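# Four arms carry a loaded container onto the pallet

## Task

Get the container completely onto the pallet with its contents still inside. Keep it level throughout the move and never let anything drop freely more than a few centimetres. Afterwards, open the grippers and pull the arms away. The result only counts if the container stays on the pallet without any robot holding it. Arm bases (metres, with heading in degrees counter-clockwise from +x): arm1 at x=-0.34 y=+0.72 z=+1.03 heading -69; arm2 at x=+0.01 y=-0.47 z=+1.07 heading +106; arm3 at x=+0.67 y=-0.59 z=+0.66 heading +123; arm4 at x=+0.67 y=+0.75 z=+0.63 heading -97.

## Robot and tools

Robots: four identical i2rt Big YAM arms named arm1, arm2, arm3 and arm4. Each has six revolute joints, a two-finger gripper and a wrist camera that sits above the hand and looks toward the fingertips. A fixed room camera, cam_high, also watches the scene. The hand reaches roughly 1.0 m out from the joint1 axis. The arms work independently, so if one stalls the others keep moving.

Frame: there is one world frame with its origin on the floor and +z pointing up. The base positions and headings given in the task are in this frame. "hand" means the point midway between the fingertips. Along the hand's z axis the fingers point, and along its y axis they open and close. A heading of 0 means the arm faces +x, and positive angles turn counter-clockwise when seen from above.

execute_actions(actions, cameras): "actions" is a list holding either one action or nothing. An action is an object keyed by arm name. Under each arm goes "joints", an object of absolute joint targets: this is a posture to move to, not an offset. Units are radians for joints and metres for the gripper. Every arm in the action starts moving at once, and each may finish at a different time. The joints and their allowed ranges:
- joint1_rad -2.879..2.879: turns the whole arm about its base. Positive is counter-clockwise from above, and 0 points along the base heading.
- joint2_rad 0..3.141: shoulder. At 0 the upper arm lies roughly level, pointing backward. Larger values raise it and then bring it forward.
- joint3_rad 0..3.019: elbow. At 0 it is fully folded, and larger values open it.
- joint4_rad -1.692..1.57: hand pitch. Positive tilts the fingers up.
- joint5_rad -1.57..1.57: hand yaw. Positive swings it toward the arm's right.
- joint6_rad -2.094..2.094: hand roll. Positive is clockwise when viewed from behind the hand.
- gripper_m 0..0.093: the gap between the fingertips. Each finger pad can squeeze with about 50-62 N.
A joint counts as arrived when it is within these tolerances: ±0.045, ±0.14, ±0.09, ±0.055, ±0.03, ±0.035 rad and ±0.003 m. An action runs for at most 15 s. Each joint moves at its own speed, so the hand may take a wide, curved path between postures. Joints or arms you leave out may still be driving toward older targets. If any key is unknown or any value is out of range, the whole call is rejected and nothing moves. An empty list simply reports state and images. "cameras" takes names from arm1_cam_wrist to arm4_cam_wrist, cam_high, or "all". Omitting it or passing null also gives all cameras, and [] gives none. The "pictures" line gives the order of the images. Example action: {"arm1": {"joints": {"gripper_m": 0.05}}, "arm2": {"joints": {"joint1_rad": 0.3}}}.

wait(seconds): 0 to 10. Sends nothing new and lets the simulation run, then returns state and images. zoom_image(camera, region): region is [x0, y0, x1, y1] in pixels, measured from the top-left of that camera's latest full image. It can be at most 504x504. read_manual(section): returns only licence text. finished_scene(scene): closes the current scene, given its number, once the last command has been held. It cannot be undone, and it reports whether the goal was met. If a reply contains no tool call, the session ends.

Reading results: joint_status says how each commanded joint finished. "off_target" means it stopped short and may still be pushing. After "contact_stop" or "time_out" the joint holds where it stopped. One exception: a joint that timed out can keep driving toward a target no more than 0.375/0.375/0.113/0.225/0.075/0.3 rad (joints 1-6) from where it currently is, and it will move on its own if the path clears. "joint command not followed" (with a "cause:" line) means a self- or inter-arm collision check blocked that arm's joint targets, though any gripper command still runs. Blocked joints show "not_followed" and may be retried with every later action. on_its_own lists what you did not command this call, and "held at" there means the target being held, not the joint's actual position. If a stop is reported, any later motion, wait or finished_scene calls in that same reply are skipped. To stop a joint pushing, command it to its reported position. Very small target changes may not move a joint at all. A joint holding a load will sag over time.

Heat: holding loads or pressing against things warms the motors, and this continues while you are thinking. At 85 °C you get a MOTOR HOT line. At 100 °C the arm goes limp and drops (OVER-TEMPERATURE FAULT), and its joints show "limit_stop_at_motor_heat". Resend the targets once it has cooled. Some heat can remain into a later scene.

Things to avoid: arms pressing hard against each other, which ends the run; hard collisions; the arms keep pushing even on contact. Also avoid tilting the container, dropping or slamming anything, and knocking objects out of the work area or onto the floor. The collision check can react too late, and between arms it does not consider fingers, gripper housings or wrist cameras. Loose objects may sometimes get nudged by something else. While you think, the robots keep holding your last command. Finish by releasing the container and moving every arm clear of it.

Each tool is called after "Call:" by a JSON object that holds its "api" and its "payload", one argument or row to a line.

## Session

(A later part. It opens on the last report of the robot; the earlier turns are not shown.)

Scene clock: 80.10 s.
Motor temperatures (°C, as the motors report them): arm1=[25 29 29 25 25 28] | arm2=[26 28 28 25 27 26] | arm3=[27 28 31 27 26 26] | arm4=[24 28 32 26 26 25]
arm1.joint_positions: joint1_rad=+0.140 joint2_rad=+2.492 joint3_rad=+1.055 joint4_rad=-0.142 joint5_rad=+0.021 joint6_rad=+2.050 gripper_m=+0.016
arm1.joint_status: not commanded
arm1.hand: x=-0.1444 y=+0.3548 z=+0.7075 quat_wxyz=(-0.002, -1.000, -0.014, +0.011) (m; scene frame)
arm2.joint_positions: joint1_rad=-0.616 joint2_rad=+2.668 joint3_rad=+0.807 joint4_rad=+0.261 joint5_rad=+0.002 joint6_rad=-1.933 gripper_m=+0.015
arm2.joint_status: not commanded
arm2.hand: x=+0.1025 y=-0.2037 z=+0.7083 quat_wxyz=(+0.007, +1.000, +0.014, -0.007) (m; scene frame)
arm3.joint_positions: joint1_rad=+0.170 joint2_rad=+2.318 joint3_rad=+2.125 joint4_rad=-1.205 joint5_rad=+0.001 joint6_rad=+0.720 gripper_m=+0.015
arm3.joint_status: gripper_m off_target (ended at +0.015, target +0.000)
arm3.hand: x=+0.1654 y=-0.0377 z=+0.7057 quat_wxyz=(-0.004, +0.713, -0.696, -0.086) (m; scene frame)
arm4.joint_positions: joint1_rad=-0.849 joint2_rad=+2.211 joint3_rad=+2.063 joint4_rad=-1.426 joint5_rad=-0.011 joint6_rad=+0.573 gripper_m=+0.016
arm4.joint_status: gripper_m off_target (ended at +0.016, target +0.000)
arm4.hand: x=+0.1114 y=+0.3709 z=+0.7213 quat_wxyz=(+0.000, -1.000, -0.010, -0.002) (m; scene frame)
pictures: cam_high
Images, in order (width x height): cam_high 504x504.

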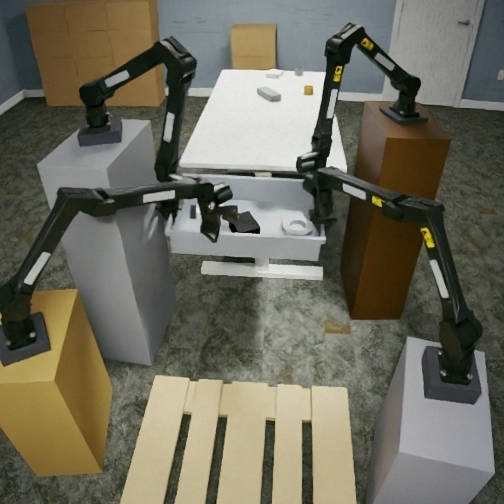

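Call:
{"api": "execute_actions", "payload": {
  "actions": [
    {"arm3":{"joints":{"joint2_rad":2.2,"joint3_rad":2.17}},"arm1":{"joints":{"joint2_rad":2.415}}}
  ],
  "cameras": []
}}

Call:
{"api": "execute_actions", "payload": {
  "actions": [
    {"arm2":{"joints":{"gripper_m":0.093,"joint2_rad":2.668}}}
  ],
  "cameras": ["cam_high"]
}}

Call:
{"api": "execute_actions", "payload": {
  "actions": [
    {"arm2":{"joints":{"joint1_rad":-0.33,"joint6_rad":-1.64,"joint3_rad":0.78,"joint4_rad":0.3}}}
  ],
  "cameras": []
}}

Call:
{"api": "execute_actions", "payload": {
  "actions": [
    {"arm2":{"joints":{"joint1_rad":-0.03,"joint6_rad":-1.34}}}
  ],
  "cameras": []
}}

Call:
{"api": "execute_actions", "payload": {
  "actions": [
    {"arm2":{"joints":{"joint1_rad":0.25,"joint6_rad":-1.06,"joint3_rad":0.865,"joint4_rad":0.24}}}
  ],
  "cameras": ["cam_high","arm2_cam_wrist"]
}}

Scene clock: 82.97 s.
Motor temperatures (°C, as the motors report them): arm1=[25 30 29 25 25 28] | arm2=[26 28 28 25 27 26] | arm3=[27 28 31 27 26 26] | arm4=[24 28 32 26 26 25]
arm1.joint_positions: joint1_rad=+0.140 joint2_rad=+2.492 joint3_rad=+1.055 joint4_rad=-0.142 joint5_rad=+0.021 joint6_rad=+2.050 gripper_m=+0.016
arm1.joint_status: all done
arm1.hand: x=-0.1444 y=+0.3548 z=+0.7075 quat_wxyz=(-0.002, -1.000, -0.014, +0.011) (m; scene frame)
arm2.joint_positions: joint1_rad=-0.616 joint2_rad=+2.668 joint3_rad=+0.806 joint4_rad=+0.261 joint5_rad=+0.002 joint6_rad=-1.933 gripper_m=+0.015
arm2.joint_status: not commanded
arm2.hand: x=+0.1024 y=-0.2039 z=+0.7084 quat_wxyz=(+0.007, +1.000, +0.014, -0.007) (m; scene frame)
arm3.joint_positions: joint1_rad=+0.170 joint2_rad=+2.315 joint3_rad=+2.125 joint4_rad=-1.205 joint5_rad=+0.001 joint6_rad=+0.720 gripper_m=+0.015
arm3.joint_status: all done
arm3.hand: x=+0.1652 y=-0.0375 z=+0.7082 quat_wxyz=(-0.004, +0.713, -0.695, -0.088) (m; scene frame)
arm4.joint_positions: joint1_rad=-0.849 joint2_rad=+2.211 joint3_rad=+2.063 joint4_rad=-1.426 joint5_rad=-0.012 joint6_rad=+0.573 gripper_m=+0.016
arm4.joint_status: not commanded
arm4.hand: x=+0.1114 y=+0.3708 z=+0.7213 quat_wxyz=(+0.000, -1.000, -0.010, -0.002) (m; scene frame)
pictures: none
No camera images: the call's "cameras" was empty. Leave "cameras" out to get every camera's image.

Scene clock: 83.67 s.
Motor temperatures (°C, as the motors report them): arm1=[25 30 29 25 25 28] | arm2=[26 28 28 25 27 26] | arm3=[27 29 31 27 26 26] | arm4=[24 28 33 26 26 25]
arm1.joint_positions: joint1_rad=+0.138 joint2_rad=+2.491 joint3_rad=+1.059 joint4_rad=-0.142 joint5_rad=+0.018 joint6_rad=+2.046 gripper_m=+0.016
arm1.joint_status: not commanded
arm1.hand: x=-0.1435 y=+0.3524 z=+0.7078 quat_wxyz=(-0.003, -1.000, -0.014, +0.009) (m; scene frame)
arm2.joint_positions: joint1_rad=-0.616 joint2_rad=+2.667 joint3_rad=+0.806 joint4_rad=+0.271 joint5_rad=+0.002 joint6_rad=-1.933 gripper_m=+0.093
arm2.joint_status: all done
arm2.hand: x=+0.1033 y=-0.2015 z=+0.7088 quat_wxyz=(+0.002, +1.000, +0.014, -0.005) (m; scene frame)
arm3.joint_positions: joint1_rad=+0.170 joint2_rad=+2.315 joint3_rad=+2.110 joint4_rad=-1.194 joint5_rad=+0.004 joint6_rad=+0.716 gripper_m=+0.015
arm3.joint_status: not commanded
arm3.hand: x=+0.1668 y=-0.0384 z=+0.7028 quat_wxyz=(-0.006, +0.715, -0.694, -0.086) (m; scene frame)
arm4.joint_positions: joint1_rad=-0.846 joint2_rad=+2.211 joint3_rad=+2.063 joint4_rad=-1.426 joint5_rad=-0.013 joint6_rad=+0.573 gripper_m=+0.016
arm4.joint_status: not commanded
arm4.hand: x=+0.1125 y=+0.3693 z=+0.7212 quat_wxyz=(+0.000, -1.000, -0.012, -0.002) (m; scene frame)
pictures: cam_high
Images, in order (width x height): cam_high 504x504.

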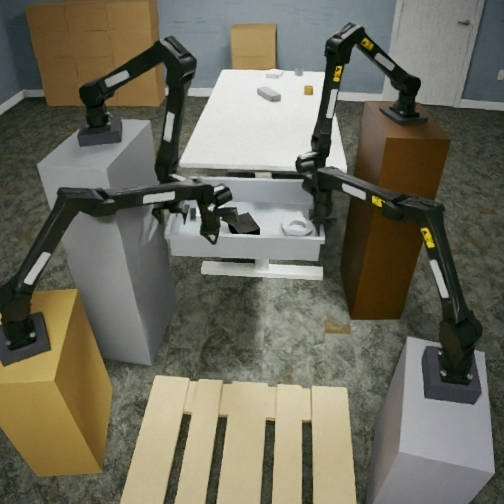

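Scene clock: 84.97 s.
Motor temperatures (°C, as the motors report them): arm1=[25 30 29 25 25 28] | arm2=[26 28 28 25 27 26] | arm3=[27 29 31 27 26 26] | arm4=[24 28 33 26 26 25]
arm1.joint_positions: joint1_rad=+0.138 joint2_rad=+2.491 joint3_rad=+1.059 joint4_rad=-0.142 joint5_rad=+0.018 joint6_rad=+2.046 gripper_m=+0.016
arm1.joint_status: not commanded
arm1.hand: x=-0.1435 y=+0.3524 z=+0.7078 quat_wxyz=(-0.003, -1.000, -0.014, +0.009) (m; scene frame)
arm2.joint_positions: joint1_rad=-0.321 joint2_rad=+2.667 joint3_rad=+0.798 joint4_rad=+0.292 joint5_rad=+0.002 joint6_rad=-1.649 gripper_m=+0.093
arm2.joint_status: all done
arm2.hand: x=+0.0238 y=-0.1854 z=+0.7103 quat_wxyz=(-0.005, +1.000, +0.020, -0.002) (m; scene frame)
arm3.joint_positions: joint1_rad=+0.170 joint2_rad=+2.315 joint3_rad=+2.110 joint4_rad=-1.194 joint5_rad=+0.004 joint6_rad=+0.716 gripper_m=+0.015
arm3.joint_status: not commanded
arm3.hand: x=+0.1668 y=-0.0384 z=+0.7028 quat_wxyz=(-0.006, +0.715, -0.694, -0.086) (m; scene frame)
arm4.joint_positions: joint1_rad=-0.846 joint2_rad=+2.211 joint3_rad=+2.063 joint4_rad=-1.426 joint5_rad=-0.013 joint6_rad=+0.573 gripper_m=+0.016
arm4.joint_status: not commanded
arm4.hand: x=+0.1125 y=+0.3693 z=+0.7212 quat_wxyz=(+0.000, -1.000, -0.012, -0.002) (m; scene frame)
pictures: none
No camera images: the call's "cameras" was empty. Leave "cameras" out to get every camera's image.

Scene clock: 86.30 s.
Motor temperatures (°C, as the motors report them): arm1=[25 30 29 25 25 28] | arm2=[26 28 28 25 27 26] | arm3=[27 29 31 27 26 26] | arm4=[24 29 33 26 26 25]
arm1.joint_positions: joint1_rad=+0.138 joint2_rad=+2.491 joint3_rad=+1.059 joint4_rad=-0.142 joint5_rad=+0.018 joint6_rad=+2.046 gripper_m=+0.016
arm1.joint_status: not commanded
arm1.hand: x=-0.1435 y=+0.3524 z=+0.7078 quat_wxyz=(-0.003, -1.000, -0.014, +0.009) (m; scene frame)
arm2.joint_positions: joint1_rad=-0.020 joint2_rad=+2.667 joint3_rad=+0.798 joint4_rad=+0.292 joint5_rad=+0.002 joint6_rad=-1.349 gripper_m=+0.093
arm2.joint_status: all done
arm2.hand: x=-0.0585 y=-0.1943 z=+0.7106 quat_wxyz=(-0.005, +1.000, +0.020, -0.001) (m; scene frame)
arm3.joint_positions: joint1_rad=+0.170 joint2_rad=+2.315 joint3_rad=+2.110 joint4_rad=-1.194 joint5_rad=+0.004 joint6_rad=+0.716 gripper_m=+0.015
arm3.joint_status: not commanded
arm3.hand: x=+0.1668 y=-0.0384 z=+0.7028 quat_wxyz=(-0.006, +0.715, -0.694, -0.086) (m; scene frame)
arm4.joint_positions: joint1_rad=-0.846 joint2_rad=+2.211 joint3_rad=+2.063 joint4_rad=-1.426 joint5_rad=-0.013 joint6_rad=+0.573 gripper_m=+0.016
arm4.joint_status: not commanded
arm4.hand: x=+0.1125 y=+0.3693 z=+0.7212 quat_wxyz=(+0.000, -1.000, -0.012, -0.002) (m; scene frame)
pictures: none
No camera images: the call's "cameras" was empty. Leave "cameras" out to get every camera's image.

Scene clock: 87.60 s.
Motor temperatures (°C, as the motors report them): arm1=[25 30 29 25 25 28] | arm2=[26 28 28 25 27 26] | arm3=[27 29 32 27 26 26] | arm4=[24 29 33 26 26 25]
arm1.joint_positions: joint1_rad=+0.138 joint2_rad=+2.491 joint3_rad=+1.059 joint4_rad=-0.142 joint5_rad=+0.018 joint6_rad=+2.046 gripper_m=+0.016
arm1.joint_status: not commanded
arm1.hand: x=-0.1435 y=+0.3524 z=+0.7078 quat_wxyz=(-0.003, -1.000, -0.014, +0.009) (m; scene frame)
arm2.joint_positions: joint1_rad=+0.262 joint2_rad=+2.666 joint3_rad=+0.869 joint4_rad=+0.248 joint5_rad=+0.002 joint6_rad=-1.069 gripper_m=+0.093
arm2.joint_status: all done
arm2.hand: x=-0.1473 y=-0.1960 z=+0.7043 quat_wxyz=(-0.018, +1.000, +0.021, -0.007) (m; scene frame)
arm3.joint_positions: joint1_rad=+0.170 joint2_rad=+2.315 joint3_rad=+2.110 joint4_rad=-1.194 joint5_rad=+0.004 joint6_rad=+0.716 gripper_m=+0.015
arm3.joint_status: not commanded
arm3.hand: x=+0.1668 y=-0.0384 z=+0.7028 quat_wxyz=(-0.006, +0.715, -0.694, -0.086) (m; scene frame)
arm4.joint_positions: joint1_rad=-0.846 joint2_rad=+2.211 joint3_rad=+2.063 joint4_rad=-1.426 joint5_rad=-0.013 joint6_rad=+0.573 gripper_m=+0.016
arm4.joint_status: not commanded
arm4.hand: x=+0.1125 y=+0.3693 z=+0.7212 quat_wxyz=(+0.000, -1.000, -0.012, -0.002) (m; scene frame)
pictures: arm2_cam_wrist, cam_high
Images, in order (width x height): arm2_cam_wrist 504x504, cam_high 504x504.

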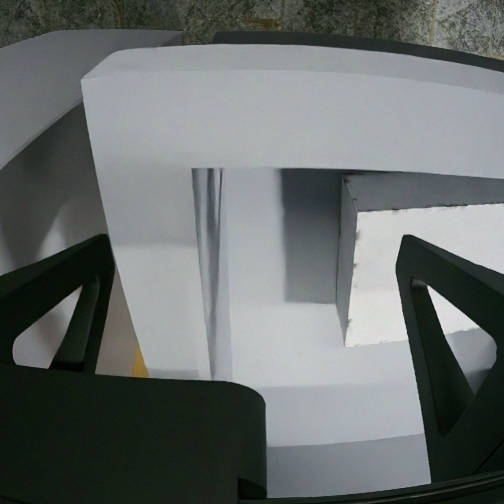

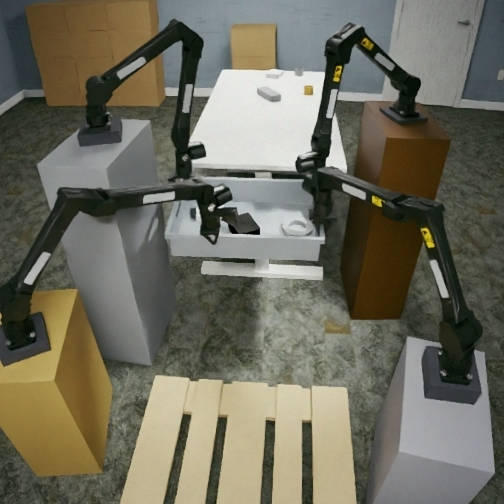

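Call:
{"api": "execute_actions", "payload": {
  "actions": [
    {"arm2":{"joints":{"joint2_rad":2.72,"joint3_rad":0.815,"joint4_rad":0.295}}}
  ],
  "cameras": ["arm2_cam_wrist"]
}}

Call:
{"api": "execute_actions", "payload": {
  "actions": [
    {"arm2":{"joints":{"gripper_m":0}}}
  ],
  "cameras": ["arm2_cam_wrist"]
}}

Scene clock: 89.47 s.
Motor temperatures (°C, as the motors report them): arm1=[25 30 29 25 25 28] | arm2=[26 28 28 25 27 26] | arm3=[27 29 32 27 26 26] | arm4=[24 29 33 26 26 25]
arm1.joint_positions: joint1_rad=+0.138 joint2_rad=+2.491 joint3_rad=+1.059 joint4_rad=-0.142 joint5_rad=+0.018 joint6_rad=+2.046 gripper_m=+0.016
arm1.joint_status: not commanded
arm1.hand: x=-0.1435 y=+0.3524 z=+0.7078 quat_wxyz=(-0.003, -1.000, -0.014, +0.009) (m; scene frame)
arm2.joint_positions: joint1_rad=+0.262 joint2_rad=+2.708 joint3_rad=+0.823 joint4_rad=+0.286 joint5_rad=+0.002 joint6_rad=-1.068 gripper_m=+0.093
arm2.joint_status: all done
arm2.hand: x=-0.1267 y=-0.2301 z=+0.6973 quat_wxyz=(+0.004, +1.000, +0.021, +0.005) (m; scene frame)
arm3.joint_positions: joint1_rad=+0.170 joint2_rad=+2.315 joint3_rad=+2.110 joint4_rad=-1.194 joint5_rad=+0.004 joint6_rad=+0.716 gripper_m=+0.015
arm3.joint_status: not commanded
arm3.hand: x=+0.1668 y=-0.0384 z=+0.7028 quat_wxyz=(-0.006, +0.715, -0.694, -0.086) (m; scene frame)
arm4.joint_positions: joint1_rad=-0.846 joint2_rad=+2.211 joint3_rad=+2.063 joint4_rad=-1.426 joint5_rad=-0.013 joint6_rad=+0.573 gripper_m=+0.016
arm4.joint_status: not commanded
arm4.hand: x=+0.1125 y=+0.3693 z=+0.7212 quat_wxyz=(+0.000, -1.000, -0.012, -0.002) (m; scene frame)
pictures: arm2_cam_wrist
Images, in order (width x height): arm2_cam_wrist 504x504.

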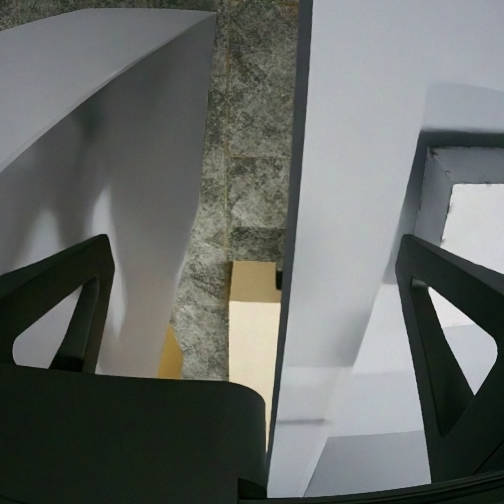

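Scene clock: 90.17 s.
Motor temperatures (°C, as the motors report them): arm1=[25 30 29 25 25 28] | arm2=[26 28 28 25 27 26] | arm3=[27 30 32 27 26 26] | arm4=[24 29 33 26 26 25]
arm1.joint_positions: joint1_rad=+0.135 joint2_rad=+2.491 joint3_rad=+1.060 joint4_rad=-0.142 joint5_rad=+0.018 joint6_rad=+2.044 gripper_m=+0.016
arm1.joint_status: not commanded
arm1.hand: x=-0.1442 y=+0.3515 z=+0.7078 quat_wxyz=(-0.003, -1.000, -0.014, +0.009) (m; scene frame)
arm2.joint_positions: joint1_rad=+0.253 joint2_rad=+2.701 joint3_rad=+0.833 joint4_rad=+0.305 joint5_rad=+0.016 joint6_rad=-1.065 gripper_m=+0.014
arm2.joint_status: gripper_m off_target (ended at +0.014, target +0.000)
arm2.hand: x=-0.1296 y=-0.2159 z=+0.6978 quat_wxyz=(-0.015, +1.000, +0.015, +0.002) (m; scene frame)
arm3.joint_positions: joint1_rad=+0.170 joint2_rad=+2.315 joint3_rad=+2.110 joint4_rad=-1.193 joint5_rad=+0.003 joint6_rad=+0.716 gripper_m=+0.015
arm3.joint_status: not commanded
arm3.hand: x=+0.1664 y=-0.0388 z=+0.7025 quat_wxyz=(-0.005, +0.715, -0.694, -0.087) (m; scene frame)
arm4.joint_positions: joint1_rad=-0.846 joint2_rad=+2.211 joint3_rad=+2.063 joint4_rad=-1.422 joint5_rad=-0.011 joint6_rad=+0.573 gripper_m=+0.016
arm4.joint_status: not commanded
arm4.hand: x=+0.1116 y=+0.3687 z=+0.7212 quat_wxyz=(-0.001, -1.000, -0.012, +0.000) (m; scene frame)
pictures: arm2_cam_wrist
Images, in order (width x height): arm2_cam_wrist 504x504.

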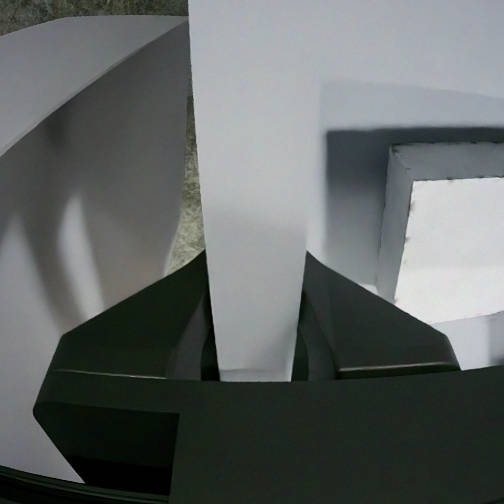

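Call:
{"api": "execute_actions", "payload": {
  "actions": [
    {"arm2":{"joints":{"joint2_rad":2.65,"joint3_rad":0.835,"joint4_rad":0.305}},"arm4":{"joints":{"joint2_rad":2.13,"joint3_rad":2.1}},"arm3":{"joints":{"joint2_rad":2.29,"joint3_rad":2.13}},"arm1":{"joints":{"joint2_rad":2.48}}}
  ],
  "cameras": []
}}

Call:
{"api": "execute_actions", "payload": {
  "actions": [
    {"arm1":{"joints":{"gripper_m":0.09}},"arm3":{"joints":{"gripper_m":0.09}}}
  ],
  "cameras": ["cam_high"]
}}

Call:
{"api": "execute_actions", "payload": {
  "actions": [
    {"arm1":{"joints":{"joint2_rad":2.17,"joint3_rad":0.94,"joint4_rad":-0.33}},"arm3":{"joints":{"joint2_rad":2.12,"joint4_rad":-1.3}}}
  ],
  "cameras": []
}}

Call:
{"api": "execute_actions", "payload": {
  "actions": [
    {"arm1":{"joints":{"joint2_rad":1.89,"joint3_rad":0.92,"joint4_rad":-0.58,"joint6_rad":0.7}},"arm3":{"joints":{"joint1_rad":-0.2,"joint2_rad":1.3,"joint3_rad":1.5,"joint4_rad":-1.6,"joint6_rad":-0.9}}}
  ],
  "cameras": ["cam_high"]
}}

Scene clock: 93.43 s.
Motor temperatures (°C, as the motors report them): arm1=[25 30 29 25 25 28] | arm2=[26 28 28 25 27 26] | arm3=[27 30 32 27 26 26] | arm4=[24 29 33 26 26 25]
arm1.joint_positions: joint1_rad=+0.136 joint2_rad=+2.496 joint3_rad=+1.060 joint4_rad=-0.142 joint5_rad=+0.018 joint6_rad=+2.044 gripper_m=+0.016
arm1.joint_status: all done
arm1.hand: x=-0.1447 y=+0.3533 z=+0.7060 quat_wxyz=(-0.001, -1.000, -0.015, +0.009) (m; scene frame)
arm2.joint_positions: joint1_rad=+0.253 joint2_rad=+2.696 joint3_rad=+0.833 joint4_rad=+0.305 joint5_rad=+0.015 joint6_rad=-1.065 gripper_m=+0.014
arm2.joint_status: all done
arm2.hand: x=-0.1312 y=-0.2134 z=+0.6994 quat_wxyz=(-0.017, +1.000, +0.014, +0.000) (m; scene frame)
arm3.joint_positions: joint1_rad=+0.170 joint2_rad=+2.315 joint3_rad=+2.104 joint4_rad=-1.186 joint5_rad=+0.001 joint6_rad=+0.716 gripper_m=+0.015
arm3.joint_status: all done
arm3.hand: x=+0.1663 y=-0.0392 z=+0.7004 quat_wxyz=(-0.005, +0.715, -0.694, -0.087) (m; scene frame)
arm4.joint_positions: joint1_rad=-0.846 joint2_rad=+2.210 joint3_rad=+2.063 joint4_rad=-1.422 joint5_rad=-0.011 joint6_rad=+0.573 gripper_m=+0.016
arm4.joint_status: all done
arm4.hand: x=+0.1116 y=+0.3686 z=+0.7222 quat_wxyz=(-0.001, -1.000, -0.012, +0.000) (m; scene frame)
pictures: none
No camera images: the call's "cameras" was empty. Leave "cameras" out to get every camera's image.

Scene clock: 94.13 s.
Motor temperatures (°C, as the motors report them): arm1=[25 30 29 25 25 28] | arm2=[26 28 28 25 27 26] | arm3=[27 30 32 27 26 26] | arm4=[24 29 33 26 26 25]
arm1.joint_positions: joint1_rad=+0.136 joint2_rad=+2.486 joint3_rad=+1.060 joint4_rad=-0.152 joint5_rad=+0.004 joint6_rad=+2.050 gripper_m=+0.090
arm1.joint_status: all done
arm1.hand: x=-0.1418 y=+0.3529 z=+0.7098 quat_wxyz=(+0.002, -1.000, -0.012, +0.003) (m; scene frame)
arm2.joint_positions: joint1_rad=+0.253 joint2_rad=+2.696 joint3_rad=+0.838 joint4_rad=+0.300 joint5_rad=+0.016 joint6_rad=-1.060 gripper_m=+0.014
arm2.joint_status: not commanded
arm2.hand: x=-0.1319 y=-0.2118 z=+0.6989 quat_wxyz=(-0.017, +1.000, +0.012, +0.001) (m; scene frame)
arm3.joint_positions: joint1_rad=+0.170 joint2_rad=+2.314 joint3_rad=+2.104 joint4_rad=-1.186 joint5_rad=+0.001 joint6_rad=+0.716 gripper_m=+0.090
arm3.joint_status: all done
arm3.hand: x=+0.1663 y=-0.0391 z=+0.7010 quat_wxyz=(-0.005, +0.715, -0.694, -0.087) (m; scene frame)
arm4.joint_positions: joint1_rad=-0.847 joint2_rad=+2.216 joint3_rad=+2.048 joint4_rad=-1.407 joint5_rad=-0.023 joint6_rad=+0.575 gripper_m=+0.016
arm4.joint_status: not commanded
arm4.hand: x=+0.1131 y=+0.3683 z=+0.7128 quat_wxyz=(-0.004, -1.000, -0.011, -0.005) (m; scene frame)
pictures: cam_high
Images, in order (width x height): cam_high 504x504.

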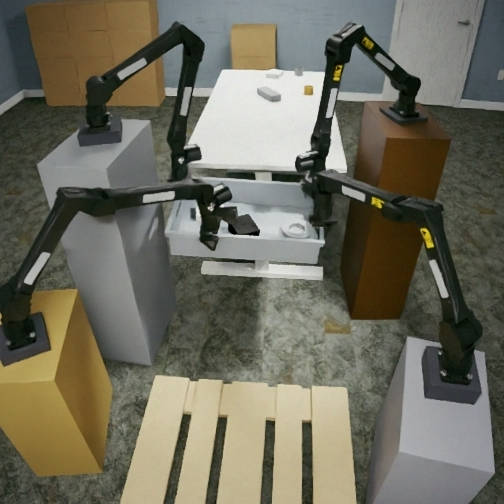

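Scene clock: 95.27 s.
Motor temperatures (°C, as the motors report them): arm1=[25 30 29 25 25 28] | arm2=[26 28 28 25 27 26] | arm3=[27 30 32 27 26 26] | arm4=[24 29 33 26 26 25]
arm1.joint_positions: joint1_rad=+0.136 joint2_rad=+2.149 joint3_rad=+0.939 joint4_rad=-0.324 joint5_rad=+0.004 joint6_rad=+2.051 gripper_m=+0.090
arm1.joint_status: all done
arm1.hand: x=-0.1357 y=+0.3417 z=+0.8336 quat_wxyz=(-0.017, -1.000, -0.011, -0.007) (m; scene frame)
arm2.joint_positions: joint1_rad=+0.253 joint2_rad=+2.696 joint3_rad=+0.838 joint4_rad=+0.300 joint5_rad=+0.016 joint6_rad=-1.060 gripper_m=+0.014
arm2.joint_status: not commanded
arm2.hand: x=-0.1319 y=-0.2118 z=+0.6989 quat_wxyz=(-0.017, +1.000, +0.012, +0.001) (m; scene frame)
arm3.joint_positions: joint1_rad=+0.170 joint2_rad=+2.112 joint3_rad=+2.104 joint4_rad=-1.290 joint5_rad=+0.001 joint6_rad=+0.716 gripper_m=+0.090
arm3.joint_status: all done
arm3.hand: x=+0.1808 y=-0.0545 z=+0.8400 quat_wxyz=(-0.007, +0.711, -0.690, -0.136) (m; scene frame)
arm4.joint_positions: joint1_rad=-0.847 joint2_rad=+2.216 joint3_rad=+2.048 joint4_rad=-1.407 joint5_rad=-0.023 joint6_rad=+0.575 gripper_m=+0.016
arm4.joint_status: not commanded
arm4.hand: x=+0.1131 y=+0.3683 z=+0.7128 quat_wxyz=(-0.004, -1.000, -0.010, -0.005) (m; scene frame)
pictures: none
No camera images: the call's "cameras" was empty. Leave "cameras" out to get every camera's image.

Scene clock: 97.47 s.
Motor temperatures (°C, as the motors report them): arm1=[25 30 29 25 25 28] | arm2=[26 28 28 25 27 26] | arm3=[27 30 32 27 26 26] | arm4=[24 30 33 26 27 25]
arm1.joint_positions: joint1_rad=+0.136 joint2_rad=+1.871 joint3_rad=+0.914 joint4_rad=-0.572 joint5_rad=+0.003 joint6_rad=+0.710 gripper_m=+0.090
arm1.joint_status: all done
arm1.hand: x=-0.1357 y=+0.3418 z=+0.9408 quat_wxyz=(-0.021, -0.776, -0.630, +0.005) (m; scene frame)
arm2.joint_positions: joint1_rad=+0.253 joint2_rad=+2.696 joint3_rad=+0.838 joint4_rad=+0.300 joint5_rad=+0.016 joint6_rad=-1.060 gripper_m=+0.014
arm2.joint_status: not commanded
arm2.hand: x=-0.1319 y=-0.2118 z=+0.6989 quat_wxyz=(-0.017, +1.000, +0.012, +0.001) (m; scene frame)
arm3.joint_positions: joint1_rad=-0.198 joint2_rad=+1.295 joint3_rad=+1.492 joint4_rad=-1.593 joint5_rad=+0.001 joint6_rad=-0.884 gripper_m=+0.090
arm3.joint_status: all done
arm3.hand: x=+0.5240 y=-0.2127 z=+1.0049 quat_wxyz=(-0.075, +0.984, -0.153, -0.045) (m; scene frame)
arm4.joint_positions: joint1_rad=-0.847 joint2_rad=+2.216 joint3_rad=+2.048 joint4_rad=-1.407 joint5_rad=-0.023 joint6_rad=+0.575 gripper_m=+0.016
arm4.joint_status: not commanded
arm4.hand: x=+0.1131 y=+0.3683 z=+0.7128 quat_wxyz=(-0.004, -1.000, -0.010, -0.005) (m; scene frame)
pictures: cam_high
Images, in order (width x height): cam_high 504x504.

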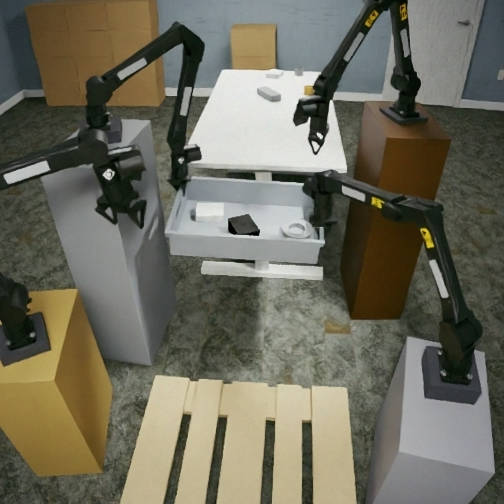

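Call:
{"api": "execute_actions", "payload": {
  "actions": [
    {"arm2":{"joints":{"joint1_rad":-0.105,"joint2_rad":2.67,"joint3_rad":0.82,"joint4_rad":0.32,"joint6_rad":-1.42}},"arm4":{"joints":{"joint1_rad":-0.779,"joint2_rad":1.87,"joint3_rad":1.67,"joint4_rad":-1.245,"joint6_rad":0.65}}}
  ],
  "cameras": []
}}

Call:
{"api": "execute_actions", "payload": {
  "actions": [
    {"arm2":{"joints":{"joint1_rad":-0.455,"joint2_rad":2.645,"joint3_rad":0.875,"joint4_rad":0.25,"joint6_rad":-1.77}},"arm4":{"joints":{"joint1_rad":-0.685,"joint2_rad":1.665,"joint3_rad":1.355,"joint4_rad":-1.146,"joint6_rad":0.745}}}
  ],
  "cameras": ["cam_high"]
}}

Scene clock: 102.37 s.
Motor temperatures (°C, as the motors report them): arm1=[25 29 29 25 25 28] | arm2=[26 28 28 25 27 26] | arm3=[27 29 31 27 26 26] | arm4=[24 31 34 26 27 25]
arm1.joint_positions: joint1_rad=+0.136 joint2_rad=+1.871 joint3_rad=+0.914 joint4_rad=-0.572 joint5_rad=+0.003 joint6_rad=+0.710 gripper_m=+0.090
arm1.joint_status: not commanded
arm1.hand: x=-0.1357 y=+0.3418 z=+0.9408 quat_wxyz=(-0.021, -0.776, -0.630, +0.005) (m; scene frame)
arm2.joint_positions: joint1_rad=-0.110 joint2_rad=+2.712 joint3_rad=+0.828 joint4_rad=+0.309 joint5_rad=+0.021 joint6_rad=-1.416 gripper_m=+0.014
arm2.joint_status: all done
arm2.hand: x=-0.0312 y=-0.1890 z=+0.6956 quat_wxyz=(-0.007, +1.000, +0.008, +0.008) (m; scene frame)
arm3.joint_positions: joint1_rad=-0.198 joint2_rad=+1.295 joint3_rad=+1.492 joint4_rad=-1.593 joint5_rad=+0.001 joint6_rad=-0.884 gripper_m=+0.090
arm3.joint_status: not commanded
arm3.hand: x=+0.5240 y=-0.2127 z=+1.0049 quat_wxyz=(-0.075, +0.984, -0.153, -0.045) (m; scene frame)
arm4.joint_positions: joint1_rad=-0.776 joint2_rad=+1.979 joint3_rad=+1.626 joint4_rad=-1.244 joint5_rad=-0.026 joint6_rad=+0.650 gripper_m=+0.017
arm4.joint_status: all done
arm4.hand: x=+0.2149 y=+0.3868 z=+0.7032 quat_wxyz=(+0.002, -1.000, -0.008, -0.015) (m; scene frame)
pictures: none
No camera images: the call's "cameras" was empty. Leave "cameras" out to get every camera's image.

Scene clock: 103.50 s.
Motor temperatures (°C, as the motors report them): arm1=[25 29 29 25 25 28] | arm2=[26 28 28 25 27 26] | arm3=[27 29 31 27 26 26] | arm4=[24 31 34 26 27 25]
arm1.joint_positions: joint1_rad=+0.136 joint2_rad=+1.871 joint3_rad=+0.914 joint4_rad=-0.572 joint5_rad=+0.003 joint6_rad=+0.710 gripper_m=+0.090
arm1.joint_status: not commanded
arm1.hand: x=-0.1357 y=+0.3418 z=+0.9408 quat_wxyz=(-0.021, -0.776, -0.630, +0.005) (m; scene frame)
arm2.joint_positions: joint1_rad=-0.462 joint2_rad=+2.694 joint3_rad=+0.878 joint4_rad=+0.256 joint5_rad=+0.019 joint6_rad=-1.761 gripper_m=+0.014
arm2.joint_status: all done
arm2.hand: x=+0.0698 y=-0.1644 z=+0.6950 quat_wxyz=(-0.011, +1.000, +0.005, +0.008) (m; scene frame)
arm3.joint_positions: joint1_rad=-0.198 joint2_rad=+1.295 joint3_rad=+1.492 joint4_rad=-1.593 joint5_rad=+0.001 joint6_rad=-0.884 gripper_m=+0.090
arm3.joint_status: not commanded
arm3.hand: x=+0.5240 y=-0.2127 z=+1.0049 quat_wxyz=(-0.075, +0.984, -0.153, -0.045) (m; scene frame)
arm4.joint_positions: joint1_rad=-0.680 joint2_rad=+1.757 joint3_rad=+1.303 joint4_rad=-1.144 joint5_rad=-0.025 joint6_rad=+0.755 gripper_m=+0.017
arm4.joint_status: all done
arm4.hand: x=+0.3181 y=+0.4075 z=+0.7062 quat_wxyz=(+0.004, -1.000, -0.004, -0.016) (m; scene frame)
pictures: cam_high
Images, in order (width x height): cam_high 504x504.

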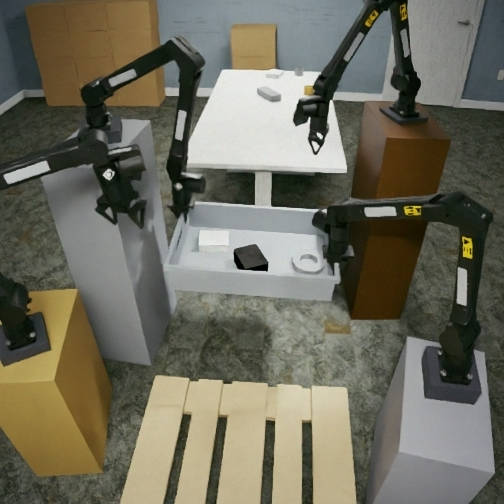

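Call:
{"api": "execute_actions", "payload": {
  "actions": [
    {"arm4":{"joints":{"joint2_rad":1.635}},"arm3":{"joints":{"joint1_rad":0.205,"joint2_rad":1.93,"joint3_rad":1.835,"joint4_rad":-1.39,"joint6_rad":-0.79}},"arm1":{"joints":{"joint1_rad":0.272,"joint2_rad":2.37,"joint3_rad":1.45,"joint4_rad":-0.61,"joint6_rad":0.625}}}
  ],
  "cameras": ["cam_high","arm1_cam_wrist","arm3_cam_wrist"]
}}

Scene clock: 107.20 s.
Motor temperatures (°C, as the motors report them): arm1=[25 29 29 25 25 28] | arm2=[26 28 28 25 28 26] | arm3=[27 29 31 27 26 26] | arm4=[24 31 34 26 27 25]
arm1.joint_positions: joint1_rad=+0.277 joint2_rad=+2.363 joint3_rad=+1.423 joint4_rad=-0.607 joint5_rad=+0.002 joint6_rad=+0.635 gripper_m=+0.090
arm1.joint_status: all done
arm1.hand: x=+0.0001 y=+0.2621 z=+0.8202 quat_wxyz=(-0.012, -0.704, -0.710, +0.002) (m; scene frame)
arm2.joint_positions: joint1_rad=-0.462 joint2_rad=+2.694 joint3_rad=+0.878 joint4_rad=+0.256 joint5_rad=+0.019 joint6_rad=-1.761 gripper_m=+0.014
arm2.joint_status: not commanded
arm2.hand: x=+0.0698 y=-0.1644 z=+0.6950 quat_wxyz=(-0.011, +1.000, +0.005, +0.008) (m; scene frame)
arm3.joint_positions: joint1_rad=+0.214 joint2_rad=+1.966 joint3_rad=+1.796 joint4_rad=-1.395 joint5_rad=+0.000 joint6_rad=-0.806 gripper_m=+0.090
arm3.joint_status: all done
arm3.hand: x=+0.2396 y=-0.1577 z=+0.8032 quat_wxyz=(-0.002, +1.000, +0.013, -0.003) (m; scene frame)
arm4.joint_positions: joint1_rad=-0.680 joint2_rad=+1.757 joint3_rad=+1.303 joint4_rad=-1.144 joint5_rad=-0.025 joint6_rad=+0.755 gripper_m=+0.017
arm4.joint_status: all done
arm4.hand: x=+0.3181 y=+0.4075 z=+0.7062 quat_wxyz=(+0.004, -1.000, -0.004, -0.016) (m; scene frame)
pictures: arm1_cam_wrist, arm3_cam_wrist, cam_high
Images, in order (width x height): arm1_cam_wrist 504x504, arm3_cam_wrist 504x504, cam_high 504x504.

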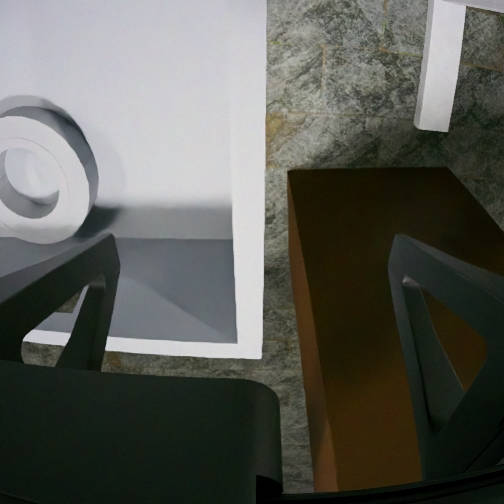

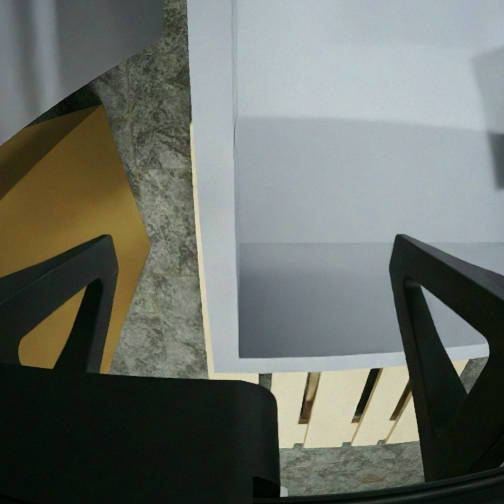

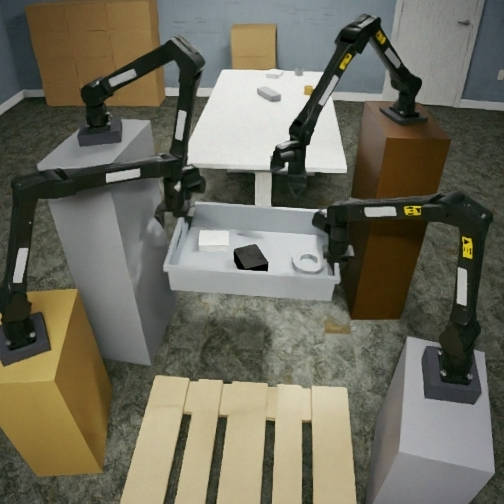

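Call:
{"api": "execute_actions", "payload": {
  "actions": [
    {"arm3":{"joints":{"joint2_rad":2.0,"joint3_rad":1.575,"joint4_rad":-1.12}},"arm1":{"joints":{"joint2_rad":2.625,"joint3_rad":1.56,"joint4_rad":-0.48}}}
  ],
  "cameras": ["cam_high","arm1_cam_wrist","arm3_cam_wrist"]
}}

Scene clock: 109.20 s.
Motor temperatures (°C, as the motors report them): arm1=[25 29 29 25 25 28] | arm2=[26 28 28 25 28 26] | arm3=[27 29 31 27 26 26] | arm4=[24 31 35 26 27 25]
arm1.joint_positions: joint1_rad=+0.277 joint2_rad=+2.630 joint3_rad=+1.549 joint4_rad=-0.481 joint5_rad=+0.002 joint6_rad=+0.634 gripper_m=+0.090
arm1.joint_status: all done
arm1.hand: x=-0.0017 y=+0.2645 z=+0.7001 quat_wxyz=(-0.004, -0.704, -0.710, +0.001) (m; scene frame)
arm2.joint_positions: joint1_rad=-0.462 joint2_rad=+2.694 joint3_rad=+0.878 joint4_rad=+0.256 joint5_rad=+0.019 joint6_rad=-1.761 gripper_m=+0.014
arm2.joint_status: not commanded
arm2.hand: x=+0.0698 y=-0.1644 z=+0.6950 quat_wxyz=(-0.011, +1.000, +0.005, +0.008) (m; scene frame)
arm3.joint_positions: joint1_rad=+0.214 joint2_rad=+2.011 joint3_rad=+1.559 joint4_rad=-1.133 joint5_rad=+0.000 joint6_rad=-0.806 gripper_m=+0.090
arm3.joint_status: all done
arm3.hand: x=+0.2560 y=-0.1742 z=+0.6909 quat_wxyz=(+0.005, +1.000, +0.012, +0.004) (m; scene frame)
arm4.joint_positions: joint1_rad=-0.680 joint2_rad=+1.757 joint3_rad=+1.303 joint4_rad=-1.144 joint5_rad=-0.025 joint6_rad=+0.755 gripper_m=+0.017
arm4.joint_status: not commanded
arm4.hand: x=+0.3181 y=+0.4075 z=+0.7062 quat_wxyz=(+0.004, -1.000, -0.004, -0.016) (m; scene frame)
pictures: arm1_cam_wrist, arm3_cam_wrist, cam_high
Images, in order (width x height): arm1_cam_wrist 504x504, arm3_cam_wrist 504x504, cam_high 504x504.

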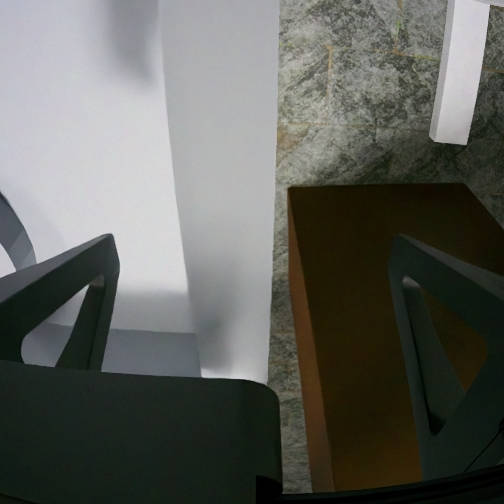

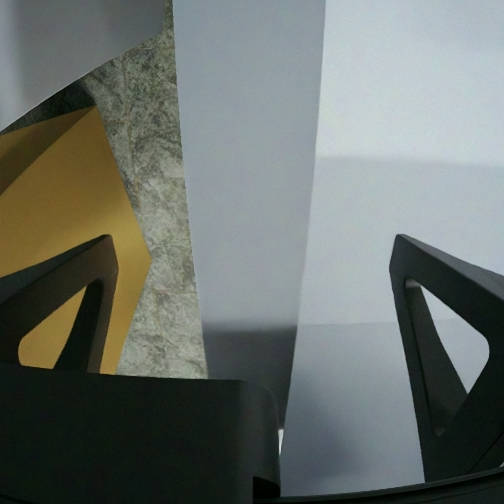

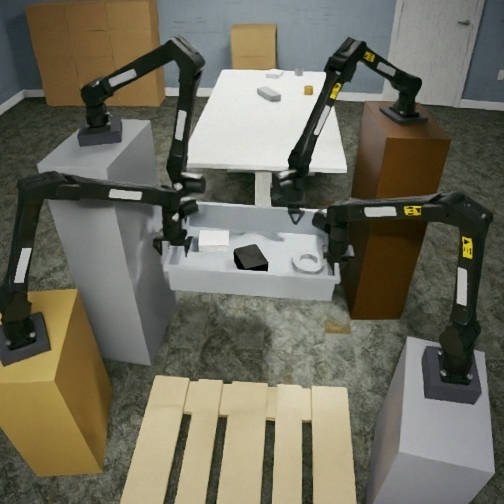

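Call:
{"api": "execute_actions", "payload": {
  "actions": [
    {"arm1":{"joints":{"gripper_m":0}},"arm3":{"joints":{"gripper_m":0}}}
  ],
  "cameras": []
}}

Call:
{"api": "execute_actions", "payload": {
  "actions": [
    {"arm1":{"joints":{"joint2_rad":2.53,"joint3_rad":1.58}},"arm3":{"joints":{"joint2_rad":1.87,"joint3_rad":1.63}},"arm2":{"joints":{"joint2_rad":2.73}},"arm4":{"joints":{"joint2_rad":1.74,"joint3_rad":1.32}}}
  ],
  "cameras": []
}}

Call:
{"api": "execute_actions", "payload": {
  "actions": [
    {"arm4":{"joints":{"gripper_m":0.093}}}
  ],
  "cameras": ["cam_high"]
}}

Call:
{"api": "execute_actions", "payload": {
  "actions": [
    {"arm4":{"joints":{"joint1_rad":-0.788,"joint2_rad":1.9,"joint3_rad":1.545,"joint4_rad":-1.175,"joint6_rad":0.64}}}
  ],
  "cameras": []
}}

Call:
{"api": "execute_actions", "payload": {
  "actions": [
    {"arm4":{"joints":{"joint1_rad":-0.873,"joint2_rad":2.09,"joint3_rad":1.85,"joint4_rad":-1.295,"joint6_rad":0.556}}}
  ],
  "cameras": ["cam_high","arm4_cam_wrist"]
}}

Scene clock: 112.00 s.
Motor temperatures (°C, as the motors report them): arm1=[25 29 29 25 25 28] | arm2=[26 28 28 25 28 26] | arm3=[27 29 31 27 26 26] | arm4=[24 31 35 26 27 25]
arm1.joint_positions: joint1_rad=+0.279 joint2_rad=+2.629 joint3_rad=+1.551 joint4_rad=-0.480 joint5_rad=-0.008 joint6_rad=+0.630 gripper_m=+0.015
arm1.joint_status: gripper_m off_target (ended at +0.015, target +0.000)
arm1.hand: x=+0.0015 y=+0.2649 z=+0.7008 quat_wxyz=(-0.007, -0.701, -0.713, -0.003) (m; scene frame)
arm2.joint_positions: joint1_rad=-0.461 joint2_rad=+2.691 joint3_rad=+0.878 joint4_rad=+0.256 joint5_rad=+0.016 joint6_rad=-1.763 gripper_m=+0.014
arm2.joint_status: not commanded
arm2.hand: x=+0.0692 y=-0.1629 z=+0.6958 quat_wxyz=(-0.013, +1.000, +0.006, +0.006) (m; scene frame)
arm3.joint_positions: joint1_rad=+0.214 joint2_rad=+2.011 joint3_rad=+1.559 joint4_rad=-1.127 joint5_rad=+0.009 joint6_rad=-0.801 gripper_m=+0.014
arm3.joint_status: gripper_m off_target (ended at +0.014, target +0.000)
arm3.hand: x=+0.2560 y=-0.1724 z=+0.6909 quat_wxyz=(+0.000, +1.000, +0.010, +0.005) (m; scene frame)
arm4.joint_positions: joint1_rad=-0.685 joint2_rad=+1.756 joint3_rad=+1.302 joint4_rad=-1.143 joint5_rad=-0.021 joint6_rad=+0.750 gripper_m=+0.017
arm4.joint_status: not commanded
arm4.hand: x=+0.3159 y=+0.4098 z=+0.7061 quat_wxyz=(+0.005, -1.000, -0.004, -0.014) (m; scene frame)
pictures: none
No camera images: the call's "cameras" was empty. Leave "cameras" out to get every camera's image.

Scene clock: 112.70 s.
Motor temperatures (°C, as the motors report them): arm1=[25 29 29 25 25 28] | arm2=[26 28 28 25 28 26] | arm3=[27 29 31 27 26 26] | arm4=[24 31 35 26 27 25]
arm1.joint_positions: joint1_rad=+0.279 joint2_rad=+2.624 joint3_rad=+1.551 joint4_rad=-0.480 joint5_rad=-0.008 joint6_rad=+0.630 gripper_m=+0.015
arm1.joint_status: all done
arm1.hand: x=+0.0028 y=+0.2630 z=+0.7036 quat_wxyz=(-0.009, -0.701, -0.713, -0.003) (m; scene frame)
arm2.joint_positions: joint1_rad=-0.461 joint2_rad=+2.692 joint3_rad=+0.878 joint4_rad=+0.256 joint5_rad=+0.016 joint6_rad=-1.763 gripper_m=+0.014
arm2.joint_status: all done
arm2.hand: x=+0.0691 y=-0.1634 z=+0.6954 quat_wxyz=(-0.012, +1.000, +0.006, +0.006) (m; scene frame)
arm3.joint_positions: joint1_rad=+0.214 joint2_rad=+2.005 joint3_rad=+1.559 joint4_rad=-1.123 joint5_rad=+0.009 joint6_rad=-0.801 gripper_m=+0.014
arm3.joint_status: all done
arm3.hand: x=+0.2548 y=-0.1713 z=+0.6943 quat_wxyz=(-0.003, +1.000, +0.010, +0.002) (m; scene frame)
arm4.joint_positions: joint1_rad=-0.685 joint2_rad=+1.756 joint3_rad=+1.297 joint4_rad=-1.138 joint5_rad=-0.021 joint6_rad=+0.750 gripper_m=+0.017
arm4.joint_status: all done
arm4.hand: x=+0.3165 y=+0.4103 z=+0.7044 quat_wxyz=(+0.005, -1.000, -0.004, -0.014) (m; scene frame)
pictures: none
No camera images: the call's "cameras" was empty. Leave "cameras" out to get every camera's image.

Scene clock: 113.40 s.
Motor temperatures (°C, as the motors report them): arm1=[25 30 29 25 25 28] | arm2=[26 28 28 25 28 26] | arm3=[27 29 31 27 26 26] | arm4=[24 30 35 26 27 25]
arm1.joint_positions: joint1_rad=+0.277 joint2_rad=+2.629 joint3_rad=+1.551 joint4_rad=-0.475 joint5_rad=+0.009 joint6_rad=+0.625 gripper_m=+0.015
arm1.joint_status: not commanded
arm1.hand: x=-0.0009 y=+0.2613 z=+0.7011 quat_wxyz=(-0.008, -0.701, -0.713, +0.006) (m; scene frame)
arm2.joint_positions: joint1_rad=-0.461 joint2_rad=+2.684 joint3_rad=+0.871 joint4_rad=+0.252 joint5_rad=+0.001 joint6_rad=-1.765 gripper_m=+0.014
arm2.joint_status: not commanded
arm2.hand: x=+0.0665 y=-0.1640 z=+0.6984 quat_wxyz=(-0.012, +1.000, +0.008, -0.001) (m; scene frame)
arm3.joint_positions: joint1_rad=+0.214 joint2_rad=+2.005 joint3_rad=+1.559 joint4_rad=-1.113 joint5_rad=-0.005 joint6_rad=-0.802 gripper_m=+0.014
arm3.joint_status: not commanded
arm3.hand: x=+0.2514 y=-0.1711 z=+0.6944 quat_wxyz=(-0.002, +1.000, +0.011, -0.007) (m; scene frame)
arm4.joint_positions: joint1_rad=-0.684 joint2_rad=+1.755 joint3_rad=+1.297 joint4_rad=-1.138 joint5_rad=-0.003 joint6_rad=+0.750 gripper_m=+0.093
arm4.joint_status: all done
arm4.hand: x=+0.3144 y=+0.4124 z=+0.7050 quat_wxyz=(+0.011, -1.000, -0.004, -0.007) (m; scene frame)
pictures: cam_high
Images, in order (width x height): cam_high 504x504.

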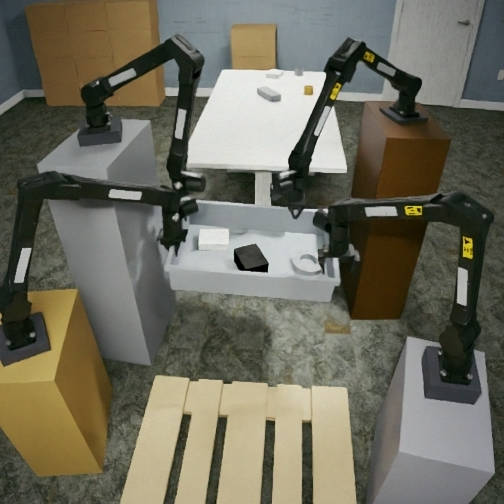

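Scene clock: 114.47 s.
Motor temperatures (°C, as the motors report them): arm1=[25 30 29 25 25 28] | arm2=[26 28 28 25 28 26] | arm3=[27 29 32 27 26 26] | arm4=[24 30 35 26 27 25]
arm1.joint_positions: joint1_rad=+0.277 joint2_rad=+2.629 joint3_rad=+1.551 joint4_rad=-0.475 joint5_rad=+0.009 joint6_rad=+0.625 gripper_m=+0.015
arm1.joint_status: not commanded
arm1.hand: x=-0.0009 y=+0.2613 z=+0.7011 quat_wxyz=(-0.008, -0.701, -0.713, +0.006) (m; scene frame)
arm2.joint_positions: joint1_rad=-0.461 joint2_rad=+2.684 joint3_rad=+0.871 joint4_rad=+0.252 joint5_rad=+0.001 joint6_rad=-1.765 gripper_m=+0.014
arm2.joint_status: not commanded
arm2.hand: x=+0.0665 y=-0.1640 z=+0.6984 quat_wxyz=(-0.012, +1.000, +0.008, -0.001) (m; scene frame)
arm3.joint_positions: joint1_rad=+0.214 joint2_rad=+2.005 joint3_rad=+1.559 joint4_rad=-1.113 joint5_rad=-0.005 joint6_rad=-0.802 gripper_m=+0.014
arm3.joint_status: not commanded
arm3.hand: x=+0.2514 y=-0.1711 z=+0.6944 quat_wxyz=(-0.002, +1.000, +0.011, -0.007) (m; scene frame)
arm4.joint_positions: joint1_rad=-0.794 joint2_rad=+1.885 joint3_rad=+1.498 joint4_rad=-1.164 joint5_rad=-0.001 joint6_rad=+0.652 gripper_m=+0.093
arm4.joint_status: all done
arm4.hand: x=+0.2255 y=+0.4131 z=+0.7094 quat_wxyz=(-0.002, -1.000, +0.001, +0.010) (m; scene frame)
pictures: none
No camera images: the call's "cameras" was empty. Leave "cameras" out to get every camera's image.

Scene clock: 115.57 s.
Motor temperatures (°C, as the motors report them): arm1=[25 30 29 25 25 28] | arm2=[26 28 28 25 28 26] | arm3=[27 29 32 27 26 26] | arm4=[24 30 35 26 27 25]
arm1.joint_positions: joint1_rad=+0.277 joint2_rad=+2.629 joint3_rad=+1.551 joint4_rad=-0.475 joint5_rad=+0.009 joint6_rad=+0.625 gripper_m=+0.015
arm1.joint_status: not commanded
arm1.hand: x=-0.0009 y=+0.2613 z=+0.7011 quat_wxyz=(-0.008, -0.701, -0.713, +0.006) (m; scene frame)
arm2.joint_positions: joint1_rad=-0.461 joint2_rad=+2.684 joint3_rad=+0.871 joint4_rad=+0.252 joint5_rad=+0.001 joint6_rad=-1.765 gripper_m=+0.014
arm2.joint_status: not commanded
arm2.hand: x=+0.0665 y=-0.1640 z=+0.6984 quat_wxyz=(-0.012, +1.000, +0.008, -0.001) (m; scene frame)
arm3.joint_positions: joint1_rad=+0.214 joint2_rad=+2.005 joint3_rad=+1.559 joint4_rad=-1.113 joint5_rad=-0.005 joint6_rad=-0.802 gripper_m=+0.014
arm3.joint_status: not commanded
arm3.hand: x=+0.2514 y=-0.1711 z=+0.6944 quat_wxyz=(-0.002, +1.000, +0.011, -0.007) (m; scene frame)
arm4.joint_positions: joint1_rad=-0.879 joint2_rad=+2.086 joint3_rad=+1.807 joint4_rad=-1.278 joint5_rad=-0.001 joint6_rad=+0.568 gripper_m=+0.093
arm4.joint_status: all done
arm4.hand: x=+0.1339 y=+0.4120 z=+0.7056 quat_wxyz=(+0.000, -1.000, +0.002, +0.008) (m; scene frame)
pictures: arm4_cam_wrist, cam_high
Images, in order (width x height): arm4_cam_wrist 504x504, cam_high 504x504.

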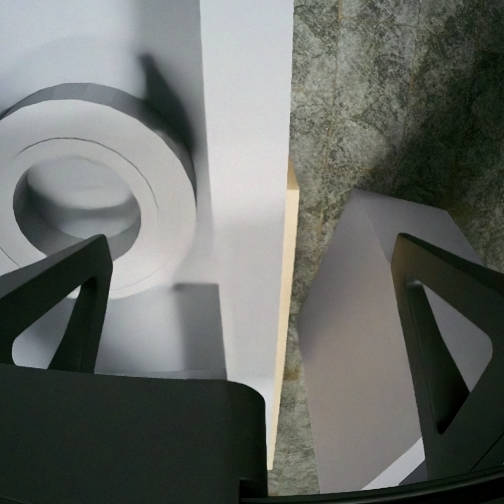

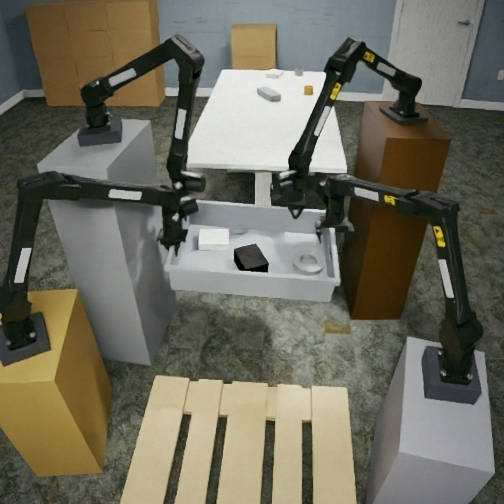

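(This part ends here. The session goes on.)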